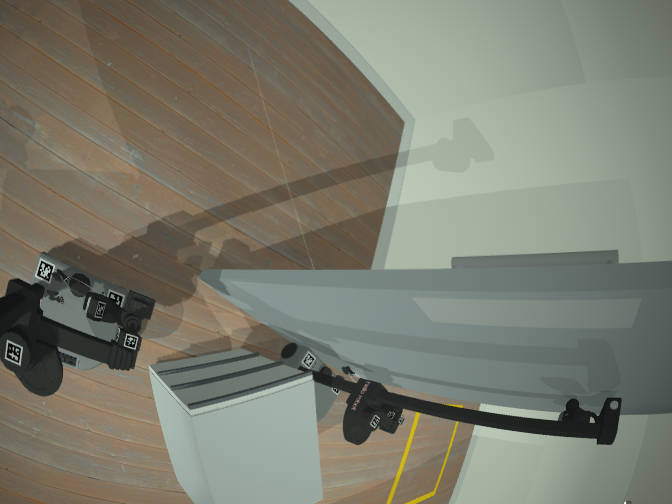

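Emit:
{"fn": "execute_actions", "kwargs": {"actions": [{"r2":{"base":{"translate_m":0.5}}}], "cameras": []}}

Emit:
{"fn": "execute_actions", "kwargs": {"actions": [{"r2":{"base":{"rotate_rad":-2.63},"joints":{"head_pan_rad":0.2,"head_tilt_rad":-1.0}}}], "cameras": []}}

Emit:
{"fn": "execute_actions", "kwargs": {"actions": [{"r2":{"base":{"translate_m":0.23}}}], "cameras": []}}

Emit:
{"fn": "execute_actions", "kwargs": {"actions": [{"r2":{"base":{"rotate_rad":-0.34},"joints":{"lift_m":0.33}}}], "cameras": ["r2_nav_camera","r2_head_camera"]}}

Scene clock: 153.27 s.
r1.base_odometry: x=+0.331 y=-3.090 heading=-0.977 (m, m, rad; r1's odometry frame)
r1.turned_by_wheels: +0.000 (rad since the last result)
r1.turned_by_imu: +0.001 (rad since the last result)
r1.base_tilt: forward=+2.6 right=+0.0 (deg)
r1.lidar_m: - - 0.15 0.19 0.36 0.36 0.40 1.00 1.01 3.28 0.15 -
r1.head_depth_mm: 3588 3016 2312 1870 1570 1346 1184 / 3752 3015 2308 1884 1571 1351 1187 / 3656 3059 2343 1879 1582 1355 1188 / 3479 3074 2349 1893 1584 1365 1196 / 3280 3123 2366 1906 1600 1368 1201 / 3095 3141 2346 1913 1607 1368 1185 / 2953 3112 2391 1915 1586 1347 413
r1.base_status: not commanded
r1.joint_positions: lift_m=+0.330 arm_m=-0.001 wrist_yaw_rad=+2.995 wrist_pitch_rad=-0.547 wrist_roll_rad=-0.001 gripper_m=+0.037 head_pan_rad=-1.669 head_tilt_rad=-0.782
r1.joint_status: not commanded
r1.on_its_own: left_wheel is at rest, and its effort (+39) is outside its rest range (-18 to +18)
r1.motor_effort: left_wheel=+39(39) right_wheel=+10(11) lift_m=+38(38) arm_m=-1(1) wrist_yaw_rad=-1(1) wrist_pitch_rad=+9(9) wrist_roll_rad=+0(0) gripper_m=+0(0) head_pan_rad=-17(18) head_tilt_rad=-6(6) (%)
r1.hand_pose: x=+0.0090 y=+0.0602 z=+0.3148 quat_wxyz=(+0.241, +0.692, +0.141, +0.666) (m; r1's base frame)
r1.wrist_depth_mm: 295 - - 275 156 109 83 / 315 - 914 306 164 113 86 / 333 378 782 342 175 117 88 / 349 419 650 382 186 122 91 / 369 459 - 441 185 128 94 / 391 - - - 179 133 97 / - - - - 255 139 100
r2.base_odometry: x=+2.303 y=-2.510 heading=+0.592 (m, m, rad; r2's odometry frame)
r2.turned_by_wheels: +0.000 (rad since the last result)
r2.turned_by_imu: +0.003 (rad since the last result)
r2.base_tilt: forward=+0.2 right=-1.5 (deg)
r2.lidar_m: 1.44 1.52 2.17 4.31 4.43 3.37 3.28 0.76 0.53 1.47 1.56 1.47
r2.head_depth_mm: 1282 1431 1616 1772 1535 1326 1169 / 1338 1492 1702 1831 1536 1324 1169 / 1396 1576 1794 1834 1540 1327 1165 / 1466 1654 1903 1839 1536 1332 1171 / 1534 1742 2037 1832 1545 1333 1174 / 1616 1852 2131 1833 1540 1334 1173 / 1708 1922 2099 1844 1548 1335 1174
r2.base_status: done
r2.joint_positions: lift_m=+0.270 arm_m=+0.003 wrist_yaw_rad=+3.136 wrist_pitch_rad=-0.434 wrist_roll_rad=+0.007 gripper_m=+0.037 head_pan_rad=-1.193 head_tilt_rad=-0.790
r2.joint_status: not commanded
r2.motor_effort: left_wheel=-3(6) right_wheel=+3(7) lift_m=+28(28) arm_m=-5(5) wrist_yaw_rad=+1(1) wrist_pitch_rad=+4(4) wrist_roll_rad=+0(0) gripper_m=+0(0) head_pan_rad=-5(6) head_tilt_rad=-3(3) (%)
r2.hand_pose: x=-0.0200 y=+0.0743 z=+0.2791 quat_wxyz=(+0.155, +0.693, +0.150, +0.688) (m; r2's base frame)
r2.wrist_depth_mm: - - - - - - - / - - - - - - - / - - - 985 928 898 846 / 803 763 755 743 702 671 664 / 626 625 585 591 582 563 548 / 519 512 518 - - 471 461 / 447 - - - 398 407 397
pictures: none
No camera images: the call's "cameras" was empty. Leave "cameras" out to get every camera's image.

Scene clock: 156.10 s.
r1.base_odometry: x=+0.331 y=-3.090 heading=-0.977 (m, m, rad; r1's odometry frame)
r1.turned_by_wheels: +0.000 (rad since the last result)
r1.turned_by_imu: +0.001 (rad since the last result)
r1.base_tilt: forward=+2.6 right=+0.1 (deg)
r1.lidar_m: - - 0.15 0.19 0.36 0.36 0.40 1.00 1.01 3.27 0.15 -
r1.head_depth_mm: 3617 3024 2307 1853 1564 1351 1180 / 3773 3052 2312 1868 1568 1352 1185 / 3666 3043 2346 1890 1584 1360 1187 / 3424 3100 2341 1893 1585 1368 1192 / 3266 3105 2376 1896 1588 1364 1193 / 3112 3133 2393 1921 1593 1372 1186 / 2967 3074 2397 1916 1616 1346 413
r1.base_status: not commanded
r1.joint_positions: lift_m=+0.330 arm_m=-0.001 wrist_yaw_rad=+2.995 wrist_pitch_rad=-0.547 wrist_roll_rad=-0.001 gripper_m=+0.037 head_pan_rad=-1.669 head_tilt_rad=-0.782
r1.joint_status: not commanded
r1.on_its_own: left_wheel is at rest, and its effort (+40) is outside its rest range (-18 to +18)
r1.motor_effort: left_wheel=+40(40) right_wheel=+10(10) lift_m=+38(38) arm_m=-1(1) wrist_yaw_rad=+0(1) wrist_pitch_rad=+9(9) wrist_roll_rad=+0(0) gripper_m=+0(0) head_pan_rad=-17(17) head_tilt_rad=-5(6) (%)
r1.hand_pose: x=+0.0090 y=+0.0602 z=+0.3148 quat_wxyz=(+0.241, +0.692, +0.141, +0.666) (m; r1's base frame)
r1.wrist_depth_mm: 298 - - 278 156 109 83 / 315 - 916 305 165 113 86 / 333 382 769 338 175 118 88 / 350 416 642 386 186 122 91 / 369 463 - 446 186 127 94 / 391 - - - 179 133 97 / - - - - 253 138 100
r2.base_odometry: x=+2.303 y=-2.510 heading=-2.038 (m, m, rad; r2's odometry frame)
r2.turned_by_wheels: -2.630 (rad since the last result)
r2.turned_by_imu: -2.585 (rad since the last result)
r2.base_tilt: forward=+0.3 right=-1.6 (deg)
r2.lidar_m: 0.77 0.53 1.48 1.56 1.48 1.44 1.52 2.17 4.32 4.44 3.38 3.30
r2.head_depth_mm: 2425 1949 1737 1531 1362 1226 1110 / 2319 1247 1094 1458 1364 1230 1112 / 2161 1257 1098 1286 1366 1231 1120 / 2029 1257 1120 1381 1373 1229 1120 / 2452 2024 1184 1403 1316 1237 1123 / 2468 601 683 994 1352 1234 1123 / 465 590 1015 1512 1374 1238 1126
r2.base_status: done
r2.joint_positions: lift_m=+0.270 arm_m=+0.003 wrist_yaw_rad=+3.136 wrist_pitch_rad=-0.434 wrist_roll_rad=+0.007 gripper_m=+0.037 head_pan_rad=+0.193 head_tilt_rad=-0.988
r2.joint_status: all done
r2.motor_effort: left_wheel=+3(9) right_wheel=-2(4) lift_m=+28(28) arm_m=-5(6) wrist_yaw_rad=+1(1) wrist_pitch_rad=+4(5) wrist_roll_rad=+0(0) gripper_m=+0(0) head_pan_rad=+3(58) head_tilt_rad=-4(16) (%)
r2.hand_pose: x=-0.0200 y=+0.0742 z=+0.2791 quat_wxyz=(+0.155, +0.693, +0.150, +0.688) (m; r2's base frame)
r2.wrist_depth_mm: - - - - - - - / - - - - - - - / - - - 963 914 910 833 / 798 764 764 721 695 679 665 / 641 613 602 591 588 557 555 / 524 515 516 - - 463 458 / 446 - - - 397 403 399
pictures: none
No camera images: the call's "cameras" was empty. Leave "cameras" out to get every camera's image.

Scene clock: 158.30 s.
r1.base_odometry: x=+0.331 y=-3.090 heading=-0.977 (m, m, rad; r1's odometry frame)
r1.turned_by_wheels: +0.000 (rad since the last result)
r1.turned_by_imu: +0.001 (rad since the last result)
r1.base_tilt: forward=+2.5 right=+0.1 (deg)
r1.lidar_m: - - 0.15 0.19 0.36 0.35 0.40 1.00 1.01 3.28 0.15 -
r1.head_depth_mm: 3586 3021 2297 1864 1561 1346 1183 / 3792 3058 2324 1861 1570 1350 1189 / 3639 3098 2358 1886 1574 1353 1192 / 3431 3101 2373 1884 1590 1364 1193 / 3299 3131 2369 1921 1588 1377 1201 / 3070 3158 2369 1918 1596 1372 1176 / 2956 3141 2383 1926 1599 1348 412
r1.base_status: not commanded
r1.joint_positions: lift_m=+0.330 arm_m=-0.001 wrist_yaw_rad=+2.995 wrist_pitch_rad=-0.547 wrist_roll_rad=-0.001 gripper_m=+0.037 head_pan_rad=-1.669 head_tilt_rad=-0.782
r1.joint_status: not commanded
r1.on_its_own: left_wheel is at rest, and its effort (+39) is outside its rest range (-18 to +18)
r1.motor_effort: left_wheel=+39(40) right_wheel=+10(9) lift_m=+38(38) arm_m=-1(1) wrist_yaw_rad=+2(0) wrist_pitch_rad=+9(9) wrist_roll_rad=+0(0) gripper_m=+0(0) head_pan_rad=-17(18) head_tilt_rad=-5(5) (%)
r1.hand_pose: x=+0.0090 y=+0.0602 z=+0.3148 quat_wxyz=(+0.241, +0.692, +0.141, +0.666) (m; r1's base frame)
r1.wrist_depth_mm: 297 - 971 278 156 108 83 / 314 - 918 307 165 113 86 / 330 380 756 339 176 117 88 / 349 418 638 387 186 122 91 / 370 461 - 448 185 128 94 / 388 - - - 178 134 97 / - - - - 254 138 100
r2.base_odometry: x=+2.200 y=-2.716 heading=-2.038 (m, m, rad; r2's odometry frame)
r2.turned_by_wheels: +0.000 (rad since the last result)
r2.turned_by_imu: +0.002 (rad since the last result)
r2.base_tilt: forward=+0.3 right=-1.6 (deg)
r2.lidar_m: 0.54 0.35 0.35 1.43 1.67 1.63 1.72 2.46 4.43 4.20 3.18 3.11
r2.head_depth_mm: 2366 2027 1711 1532 1365 1223 1114 / 2216 2046 1069 971 1336 1233 1113 / 1980 2046 1077 956 1179 1235 1121 / 1799 1942 1077 984 1304 1232 1121 / 2472 2065 1080 1016 1329 1237 1120 / 2498 2063 1518 1406 1375 1196 1122 / 2493 1199 1106 1384 642 1238 1124
r2.base_status: done
r2.joint_positions: lift_m=+0.270 arm_m=+0.003 wrist_yaw_rad=+3.136 wrist_pitch_rad=-0.434 wrist_roll_rad=+0.007 gripper_m=+0.037 head_pan_rad=+0.193 head_tilt_rad=-0.989
r2.joint_status: not commanded
r2.motor_effort: left_wheel=+2(9) right_wheel=-2(4) lift_m=+28(28) arm_m=-5(5) wrist_yaw_rad=+2(2) wrist_pitch_rad=+5(5) wrist_roll_rad=+0(0) gripper_m=+0(0) head_pan_rad=+4(3) head_tilt_rad=-3(4) (%)
r2.hand_pose: x=-0.0200 y=+0.0742 z=+0.2791 quat_wxyz=(+0.155, +0.693, +0.150, +0.688) (m; r2's base frame)
r2.wrist_depth_mm: - - - - - - - / - - - - - - - / - - - 984 923 888 317 / 805 783 745 731 702 683 354 / 634 614 601 588 598 553 503 / 520 511 517 - - 449 448 / 443 - - - 396 407 402
pictures: none
No camera images: the call's "cameras" was empty. Leave "cameras" out to get every camera's image.

Scene clock: 159.67 s.
r1.base_odometry: x=+0.331 y=-3.090 heading=-0.977 (m, m, rad; r1's odometry frame)
r1.turned_by_wheels: +0.000 (rad since the last result)
r1.turned_by_imu: +0.000 (rad since the last result)
r1.base_tilt: forward=+2.6 right=+0.1 (deg)
r1.lidar_m: - - 0.15 0.19 0.36 0.35 0.40 1.00 1.02 3.28 0.15 -
r1.head_depth_mm: 3568 3026 2304 1863 1555 1344 1182 / 3794 3068 2313 1873 1572 1350 1189 / 3673 3091 2346 1873 1582 1363 1194 / 3429 3113 2346 1896 1583 1363 1194 / 3243 3138 2375 1905 1581 1362 1196 / 3083 3139 2378 1915 1602 1372 1182 / 2972 3093 2398 1920 1605 1357 413
r1.base_status: not commanded
r1.joint_positions: lift_m=+0.330 arm_m=-0.001 wrist_yaw_rad=+2.995 wrist_pitch_rad=-0.547 wrist_roll_rad=-0.001 gripper_m=+0.037 head_pan_rad=-1.669 head_tilt_rad=-0.782
r1.joint_status: not commanded
r1.on_its_own: left_wheel is at rest, and its effort (+40) is outside its rest range (-18 to +18)
r1.motor_effort: left_wheel=+40(39) right_wheel=+10(9) lift_m=+39(38) arm_m=-1(1) wrist_yaw_rad=-1(0) wrist_pitch_rad=+9(9) wrist_roll_rad=+0(0) gripper_m=+0(0) head_pan_rad=-17(17) head_tilt_rad=-6(6) (%)
r1.hand_pose: x=+0.0090 y=+0.0602 z=+0.3148 quat_wxyz=(+0.241, +0.692, +0.141, +0.666) (m; r1's base frame)
r1.wrist_depth_mm: 299 - 946 278 157 109 83 / 315 - 879 307 165 113 86 / 332 380 760 342 175 117 88 / 348 413 648 384 187 122 91 / 366 464 - 447 185 128 94 / 392 - - - 178 133 97 / - - - - 253 138 100
r2.base_odometry: x=+2.200 y=-2.716 heading=-2.377 (m, m, rad; r2's odometry frame)
r2.turned_by_wheels: -0.340 (rad since the last result)
r2.turned_by_imu: -0.334 (rad since the last result)
r2.base_tilt: forward=+0.2 right=-1.5 (deg)
r2.lidar_m: 0.54 0.54 0.35 1.35 1.55 1.64 1.63 1.87 3.16 4.43 3.66 3.11
r2.head_depth_mm: 2417 2055 1743 1528 1363 1223 1120 / 2439 2046 1746 1532 1364 1226 1116 / 2447 2045 1755 1537 1367 1227 1119 / 2456 2050 1126 994 1310 1234 1116 / 2318 2070 1078 961 1179 1230 1124 / 2047 2062 1084 965 1215 1237 1109 / 1787 1909 1088 963 1288 1232 1127
r2.base_status: done
r2.joint_positions: lift_m=+0.330 arm_m=+0.003 wrist_yaw_rad=+3.136 wrist_pitch_rad=-0.434 wrist_roll_rad=+0.007 gripper_m=+0.037 head_pan_rad=+0.193 head_tilt_rad=-0.989
r2.joint_status: all done
r2.motor_effort: left_wheel=+3(9) right_wheel=-2(5) lift_m=+34(36) arm_m=-5(5) wrist_yaw_rad=+1(1) wrist_pitch_rad=+4(4) wrist_roll_rad=+0(0) gripper_m=+0(1) head_pan_rad=+4(4) head_tilt_rad=-4(3) (%)
r2.hand_pose: x=-0.0200 y=+0.0742 z=+0.3389 quat_wxyz=(+0.155, +0.693, +0.150, +0.688) (m; r2's base frame)
r2.wrist_depth_mm: - - - - - 336 709 / - - - - - 366 543 / - - - - - 819 551 / 935 896 854 832 798 759 567 / 736 711 689 667 657 634 587 / 594 585 573 556 - 534 526 / 511 504 - - 459 468 451
pictures: r2_head_camera (sideways: a quarter turn clockwise sets it upright), r2_nav_camera (sideways: a quarter turn counterclockwise sets it upright)
Images, in order (width x height): r2_head_camera 896x504, r2_nav_camera 672x504.

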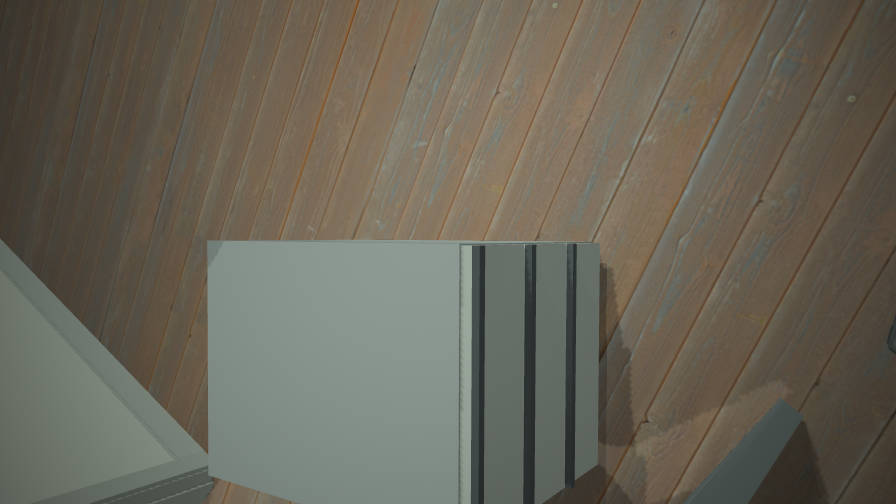

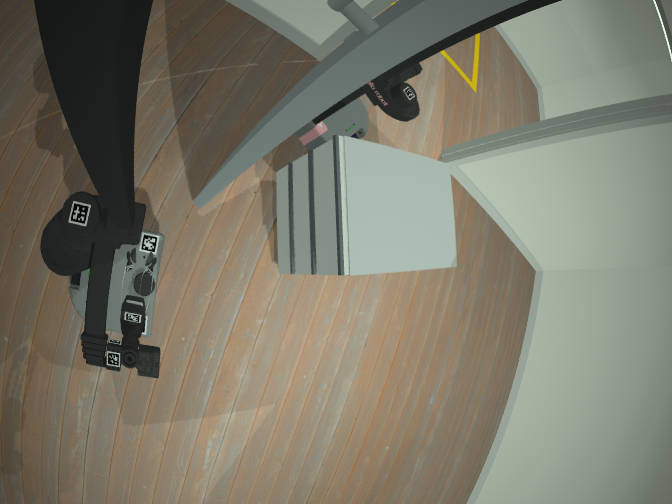

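Emit:
{"fn": "execute_actions", "kwargs": {"actions": [{"r2":{"base":{"translate_m":0.6}}}], "cameras": ["r2_nav_camera","r1_nav_camera"]}}

Scene clock: 167.93 s.
r1.base_odometry: x=+0.331 y=-3.090 heading=-0.977 (m, m, rad; r1's odometry frame)
r1.turned_by_wheels: +0.000 (rad since the last result)
r1.turned_by_imu: +0.002 (rad since the last result)
r1.base_tilt: forward=+2.6 right=+0.0 (deg)
r1.lidar_m: - - 0.15 0.19 0.38 0.37 0.39 1.00 1.01 3.26 0.15 -
r1.head_depth_mm: 3604 3018 2309 1869 1562 1350 1181 / 3811 3041 2316 1880 1565 1355 1189 / 3616 3106 2355 1882 1571 1353 1191 / 3464 3067 2351 1904 1582 1354 1188 / 3267 3126 2374 1908 1595 1361 1197 / 3113 3117 2383 1912 1593 1374 1182 / 2938 3078 2408 1918 1611 1353 412
r1.base_status: not commanded
r1.joint_positions: lift_m=+0.330 arm_m=-0.001 wrist_yaw_rad=+2.995 wrist_pitch_rad=-0.547 wrist_roll_rad=-0.001 gripper_m=+0.037 head_pan_rad=-1.669 head_tilt_rad=-0.782
r1.joint_status: not commanded
r1.on_its_own: left_wheel is at rest, and its effort (+39) is outside its rest range (-18 to +18)
r1.motor_effort: left_wheel=+39(40) right_wheel=+10(11) lift_m=+38(38) arm_m=-1(1) wrist_yaw_rad=+0(1) wrist_pitch_rad=+9(9) wrist_roll_rad=+0(0) gripper_m=+0(0) head_pan_rad=-18(17) head_tilt_rad=-5(5) (%)
r1.hand_pose: x=+0.0090 y=+0.0602 z=+0.3148 quat_wxyz=(+0.241, +0.692, +0.141, +0.666) (m; r1's base frame)
r1.wrist_depth_mm: 331 - - 275 156 109 83 / 343 - 914 307 165 113 86 / 359 426 766 343 175 117 88 / 372 461 646 387 186 122 91 / 395 516 - 451 185 127 94 / 411 - - - 179 133 97 / - - - - 253 139 100
r2.base_odometry: x=+1.767 y=-3.131 heading=-2.376 (m, m, rad; r2's odometry frame)
r2.turned_by_wheels: +0.001 (rad since the last result)
r2.turned_by_imu: +0.019 (rad since the last result)
r2.base_tilt: forward=+0.2 right=-1.6 (deg)
r2.lidar_m: 2.42 0.18 0.15 0.18 0.54 0.52 2.21 2.56 4.42 4.58 2.94 2.54
r2.head_depth_mm: 2314 2028 1745 1527 1356 1226 1113 / 2389 2035 1743 1523 1361 1225 1115 / 2443 2044 1750 1538 1367 1231 1119 / 2318 2049 1753 1537 1369 1229 1116 / 2057 2058 1754 1538 1309 950 816 / 1778 1933 1763 943 839 756 698 / 1566 1723 1754 949 842 757 687
r2.base_status: translate_m off_target (by the wheels' count: +0.5999 of +0.6000)
r2.joint_positions: lift_m=+0.330 arm_m=+0.003 wrist_yaw_rad=+3.136 wrist_pitch_rad=-0.434 wrist_roll_rad=+0.007 gripper_m=+0.037 head_pan_rad=+0.195 head_tilt_rad=-0.992
r2.joint_status: not commanded
r2.on_its_own: left_wheel is at rest, and its effort (+27) is outside its rest range (-18 to +18)
r2.motor_effort: left_wheel=+27(69) right_wheel=+1(7) lift_m=+33(34) arm_m=-4(5) wrist_yaw_rad=+1(1) wrist_pitch_rad=+5(5) wrist_roll_rad=+0(0) gripper_m=+0(0) head_pan_rad=+2(4) head_tilt_rad=-3(4) (%)
r2.hand_pose: x=-0.0201 y=+0.0743 z=+0.3390 quat_wxyz=(+0.155, +0.693, +0.150, +0.688) (m; r2's base frame)
r2.wrist_depth_mm: 407 501 - 347 209 151 138 / 422 522 - 376 226 158 155 / 431 540 - 423 238 166 177 / 451 555 692 455 246 183 205 / 504 571 695 502 253 199 245 / 577 558 575 525 - 230 301 / 514 499 - - 279 291 396
pictures: r1_nav_camera (sideways: a quarter turn counterclockwise sets it upright), r2_nav_camera (sideways: a quarter turn counterclockwise sets it upright)
Images, in order (width x height): r1_nav_camera 672x504, r2_nav_camera 672x504.

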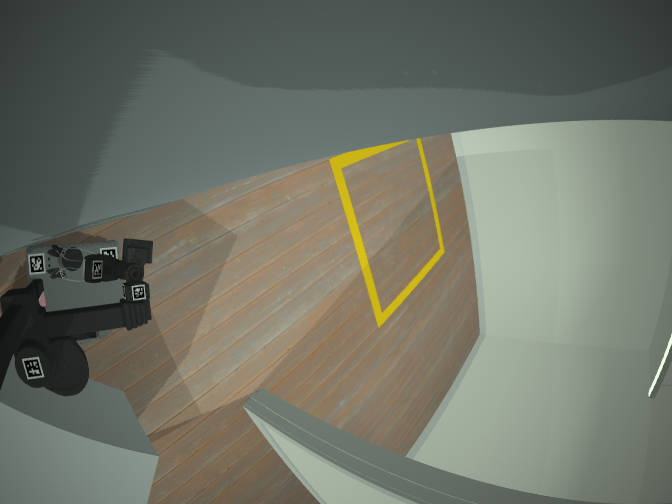

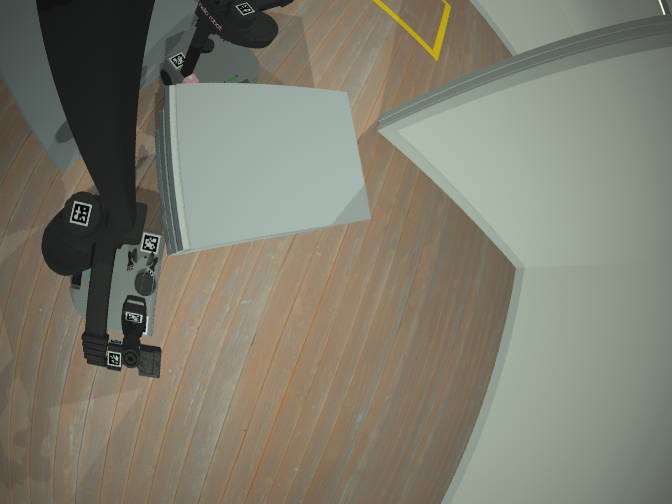

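Emit:
{"fn": "execute_actions", "kwargs": {"actions": [{"r2":{"base":{"rotate_rad":-0.15},"joints":{"lift_m":0.27}}}], "cameras": []}}

Emit:
{"fn": "execute_actions", "kwargs": {"actions": [{"r2":{"base":{"translate_m":0.62}}}], "cameras": []}}

Emit:
{"fn": "execute_actions", "kwargs": {"actions": [{"r2":{"base":{"rotate_rad":2.1},"joints":{"head_pan_rad":0}}}], "cameras": ["r2_nav_camera"]}}

Scene clock: 170.00 s.
r1.base_odometry: x=+0.331 y=-3.090 heading=-0.977 (m, m, rad; r1's odometry frame)
r1.turned_by_wheels: +0.000 (rad since the last result)
r1.turned_by_imu: +0.001 (rad since the last result)
r1.base_tilt: forward=+2.6 right=+0.0 (deg)
r1.lidar_m: - - 0.15 0.19 0.39 0.38 0.39 1.00 1.01 3.29 0.15 -
r1.head_depth_mm: 3591 3013 2312 1852 1560 1343 1182 / 3782 3057 2312 1877 1563 1356 1186 / 3630 3065 2358 1875 1575 1357 1195 / 3398 3078 2341 1890 1581 1356 1194 / 3306 3095 2368 1904 1582 1364 1203 / 3078 3145 2361 1927 1600 1369 1180 / 2946 3122 2407 1933 1606 1343 413
r1.base_status: not commanded
r1.joint_positions: lift_m=+0.330 arm_m=-0.001 wrist_yaw_rad=+2.995 wrist_pitch_rad=-0.547 wrist_roll_rad=-0.001 gripper_m=+0.037 head_pan_rad=-1.669 head_tilt_rad=-0.782
r1.joint_status: not commanded
r1.on_its_own: left_wheel is at rest, and its effort (+39) is outside its rest range (-18 to +18)
r1.motor_effort: left_wheel=+39(40) right_wheel=+11(11) lift_m=+39(38) arm_m=-1(1) wrist_yaw_rad=+1(1) wrist_pitch_rad=+9(9) wrist_roll_rad=+0(0) gripper_m=+0(0) head_pan_rad=-17(18) head_tilt_rad=-6(6) (%)
r1.hand_pose: x=+0.0090 y=+0.0602 z=+0.3148 quat_wxyz=(+0.241, +0.692, +0.141, +0.666) (m; r1's base frame)
r1.wrist_depth_mm: 342 - - 277 156 109 83 / 350 - 911 306 165 113 86 / 362 565 779 341 175 117 88 / 380 473 649 391 186 123 91 / 398 529 - 448 185 127 94 / 408 - - - 179 134 97 / - - - - 251 139 100
r2.base_odometry: x=+1.767 y=-3.131 heading=-2.526 (m, m, rad; r2's odometry frame)
r2.turned_by_wheels: -0.149 (rad since the last result)
r2.turned_by_imu: -0.146 (rad since the last result)
r2.base_tilt: forward=+0.2 right=-1.5 (deg)
r2.lidar_m: 2.54 0.25 0.15 0.18 0.46 0.52 2.21 2.37 3.54 4.58 3.26 2.58
r2.head_depth_mm: 2289 2028 1747 1530 1360 1224 1112 / 2352 2034 1748 1526 1366 1224 1119 / 2377 2047 1739 1533 1359 1229 1116 / 2449 2035 1746 1541 1367 1234 1117 / 2421 2044 1746 1536 1367 1230 980 / 2190 2046 1759 1542 900 757 697 / 1875 1966 1773 947 841 757 690
r2.base_status: done
r2.joint_positions: lift_m=+0.270 arm_m=+0.003 wrist_yaw_rad=+3.136 wrist_pitch_rad=-0.434 wrist_roll_rad=+0.007 gripper_m=+0.037 head_pan_rad=+0.195 head_tilt_rad=-0.992
r2.joint_status: all done
r2.motor_effort: left_wheel=+16(45) right_wheel=-1(4) lift_m=+28(28) arm_m=-4(4) wrist_yaw_rad=+1(1) wrist_pitch_rad=+5(5) wrist_roll_rad=+0(0) gripper_m=+0(0) head_pan_rad=+2(3) head_tilt_rad=-3(3) (%)
r2.hand_pose: x=-0.0201 y=+0.0743 z=+0.2791 quat_wxyz=(+0.155, +0.693, +0.150, +0.688) (m; r2's base frame)
r2.wrist_depth_mm: 449 566 - 286 202 159 160 / 447 586 - 312 210 165 186 / 453 599 - 345 235 178 223 / 464 598 743 373 254 199 279 / 471 586 609 426 257 226 371 / 486 509 524 - - 272 451 / 450 - - - 294 377 402
pictures: none
No camera images: the call's "cameras" was empty. Leave "cameras" out to get every camera's image.

Scene clock: 173.87 s.
r1.base_odometry: x=+0.331 y=-3.090 heading=-0.977 (m, m, rad; r1's odometry frame)
r1.turned_by_wheels: +0.000 (rad since the last result)
r1.turned_by_imu: +0.001 (rad since the last result)
r1.base_tilt: forward=+2.6 right=+0.1 (deg)
r1.lidar_m: - - 0.15 0.19 5.45 0.44 0.43 0.46 1.01 3.27 0.15 -
r1.head_depth_mm: 3569 3016 2315 1869 1568 1353 1181 / 3738 3070 2306 1873 1560 1350 1189 / 3664 3069 2328 1886 1575 1357 1195 / 3405 3097 2339 1878 1582 1364 1196 / 3276 3149 2356 1911 1603 1374 1198 / 3090 3163 2395 1918 1601 1377 1187 / 2956 3118 2400 1931 1613 1348 412
r1.base_status: not commanded
r1.joint_positions: lift_m=+0.330 arm_m=-0.001 wrist_yaw_rad=+2.995 wrist_pitch_rad=-0.547 wrist_roll_rad=-0.001 gripper_m=+0.037 head_pan_rad=-1.669 head_tilt_rad=-0.782
r1.joint_status: not commanded
r1.on_its_own: left_wheel is at rest, and its effort (+40) is outside its rest range (-18 to +18)
r1.motor_effort: left_wheel=+40(39) right_wheel=+10(11) lift_m=+38(38) arm_m=-1(0) wrist_yaw_rad=-2(1) wrist_pitch_rad=+9(9) wrist_roll_rad=+0(0) gripper_m=+0(0) head_pan_rad=-16(17) head_tilt_rad=-5(6) (%)
r1.hand_pose: x=+0.0090 y=+0.0602 z=+0.3148 quat_wxyz=(+0.241, +0.692, +0.141, +0.666) (m; r1's base frame)
r1.wrist_depth_mm: - - - 278 155 108 83 / 948 - 925 308 165 113 86 / 748 758 756 342 175 117 88 / 631 627 648 388 186 122 91 / 536 553 - 447 185 127 94 / 477 - - - 178 134 97 / - - - - 254 138 100
r2.base_odometry: x=+1.261 y=-3.489 heading=-2.526 (m, m, rad; r2's odometry frame)
r2.turned_by_wheels: +0.000 (rad since the last result)
r2.turned_by_imu: +0.029 (rad since the last result)
r2.base_tilt: forward=+0.2 right=-1.5 (deg)
r2.lidar_m: 1.94 1.42 1.14 0.38 0.29 0.29 1.10 3.06 4.69 4.64 2.44 1.96
r2.head_depth_mm: 1792 1967 1738 1520 1362 1223 1114 / 1867 2027 1732 1526 1362 1224 1115 / 1922 2021 1750 1526 1362 1227 1117 / 2001 2043 1744 1539 1366 1235 1117 / 2082 2040 1763 1528 1379 1232 1120 / 1967 2007 1756 1544 1374 1238 1120 / 1685 1818 1760 1543 1372 1235 1125
r2.base_status: done
r2.joint_positions: lift_m=+0.270 arm_m=+0.003 wrist_yaw_rad=+3.137 wrist_pitch_rad=-0.435 wrist_roll_rad=+0.007 gripper_m=+0.037 head_pan_rad=+0.196 head_tilt_rad=-0.994
r2.joint_status: not commanded
r2.motor_effort: left_wheel=+0(56) right_wheel=+1(12) lift_m=+30(30) arm_m=-2(4) wrist_yaw_rad=+0(1) wrist_pitch_rad=+4(5) wrist_roll_rad=+0(0) gripper_m=+0(0) head_pan_rad=+1(3) head_tilt_rad=-2(3) (%)
r2.hand_pose: x=-0.0202 y=+0.0744 z=+0.2789 quat_wxyz=(+0.155, +0.693, +0.151, +0.688) (m; r2's base frame)
r2.wrist_depth_mm: 223 261 - 468 - - 940 / 229 273 - 503 - - - / 248 285 - 550 911 892 849 / 304 296 357 609 703 664 665 / 448 313 388 581 598 547 548 / 526 353 404 - - 462 460 / 446 - - - 404 404 402
pictures: none
No camera images: the call's "cameras" was empty. Leave "cameras" out to get every camera's image.

Scene clock: 176.40 s.
r1.base_odometry: x=+0.331 y=-3.090 heading=-0.977 (m, m, rad; r1's odometry frame)
r1.turned_by_wheels: +0.000 (rad since the last result)
r1.turned_by_imu: +0.001 (rad since the last result)
r1.base_tilt: forward=+2.6 right=+0.0 (deg)
r1.lidar_m: - - 0.15 0.19 5.44 0.44 0.43 0.46 1.01 3.28 0.15 -
r1.head_depth_mm: 3582 3047 2287 1856 1561 1346 1187 / 3782 3066 2315 1872 1572 1346 1188 / 3701 3070 2350 1877 1577 1356 1188 / 3423 3122 2380 1885 1581 1367 1197 / 3272 3105 2366 1891 1575 1360 1200 / 3101 3155 2368 1920 1596 1371 1183 / 2975 3135 2406 1929 1603 1344 413
r1.base_status: not commanded
r1.joint_positions: lift_m=+0.330 arm_m=-0.001 wrist_yaw_rad=+2.995 wrist_pitch_rad=-0.547 wrist_roll_rad=-0.001 gripper_m=+0.037 head_pan_rad=-1.669 head_tilt_rad=-0.782
r1.joint_status: not commanded
r1.on_its_own: left_wheel is at rest, and its effort (+40) is outside its rest range (-18 to +18)
r1.motor_effort: left_wheel=+40(39) right_wheel=+11(10) lift_m=+39(38) arm_m=-1(1) wrist_yaw_rad=+0(1) wrist_pitch_rad=+9(9) wrist_roll_rad=+0(0) gripper_m=+0(0) head_pan_rad=-18(18) head_tilt_rad=-5(6) (%)
r1.hand_pose: x=+0.0090 y=+0.0602 z=+0.3148 quat_wxyz=(+0.241, +0.692, +0.141, +0.666) (m; r1's base frame)
r1.wrist_depth_mm: - - - 279 157 109 83 / 941 - 891 304 165 113 86 / 749 750 765 342 175 118 88 / 639 632 648 388 186 122 91 / 543 543 - 446 185 128 94 / 470 - - - 179 134 97 / - - - - 252 138 100
r2.base_odometry: x=+1.261 y=-3.489 heading=-0.426 (m, m, rad; r2's odometry frame)
r2.turned_by_wheels: +2.100 (rad since the last result)
r2.turned_by_imu: +2.064 (rad since the last result)
r2.base_tilt: forward=+0.2 right=-1.5 (deg)
r2.lidar_m: 0.29 0.29 1.09 3.05 4.64 4.66 2.46 1.96 1.94 1.43 1.14 0.38
r2.head_depth_mm: 2406 2018 1741 933 985 1227 1116 / 2427 2030 1062 935 872 1211 1118 / 2434 2023 1069 936 847 1178 1118 / 1351 1406 1527 938 837 1027 1120 / 1236 1156 1510 940 836 1179 1115 / 1122 1125 1501 964 1345 1229 1125 / 1068 1215 1397 1521 1369 1233 1123
r2.base_status: done
r2.joint_positions: lift_m=+0.270 arm_m=+0.003 wrist_yaw_rad=+3.137 wrist_pitch_rad=-0.435 wrist_roll_rad=+0.007 gripper_m=+0.037 head_pan_rad=+0.007 head_tilt_rad=-0.994
r2.joint_status: all done
r2.motor_effort: left_wheel=-3(8) right_wheel=+3(10) lift_m=+30(31) arm_m=-3(3) wrist_yaw_rad=+0(0) wrist_pitch_rad=+4(5) wrist_roll_rad=+0(0) gripper_m=+0(0) head_pan_rad=-6(27) head_tilt_rad=-2(2) (%)
r2.hand_pose: x=-0.0202 y=+0.0743 z=+0.2789 quat_wxyz=(+0.155, +0.693, +0.151, +0.688) (m; r2's base frame)
r2.wrist_depth_mm: - - - - - - - / - - - - - - - / - - - 973 925 869 859 / 791 761 758 730 691 669 652 / 629 616 602 586 588 565 538 / 522 513 523 - - 465 455 / 448 - - - 397 403 398
pictures: r2_nav_camera (sideways: a quarter turn counterclockwise sets it upright)
Images, in order (width x height): r2_nav_camera 672x504.

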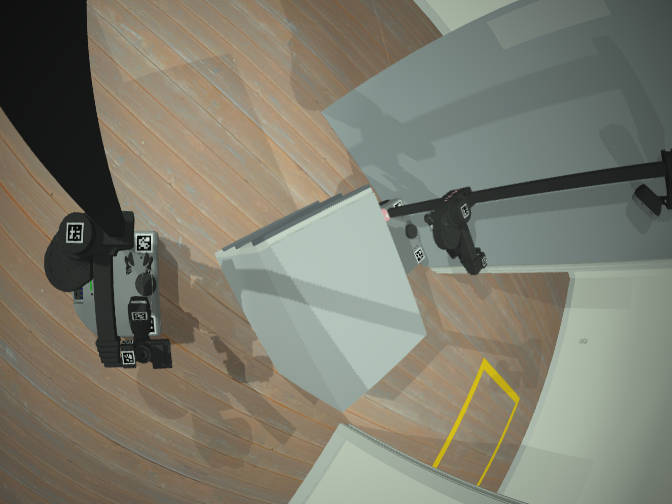

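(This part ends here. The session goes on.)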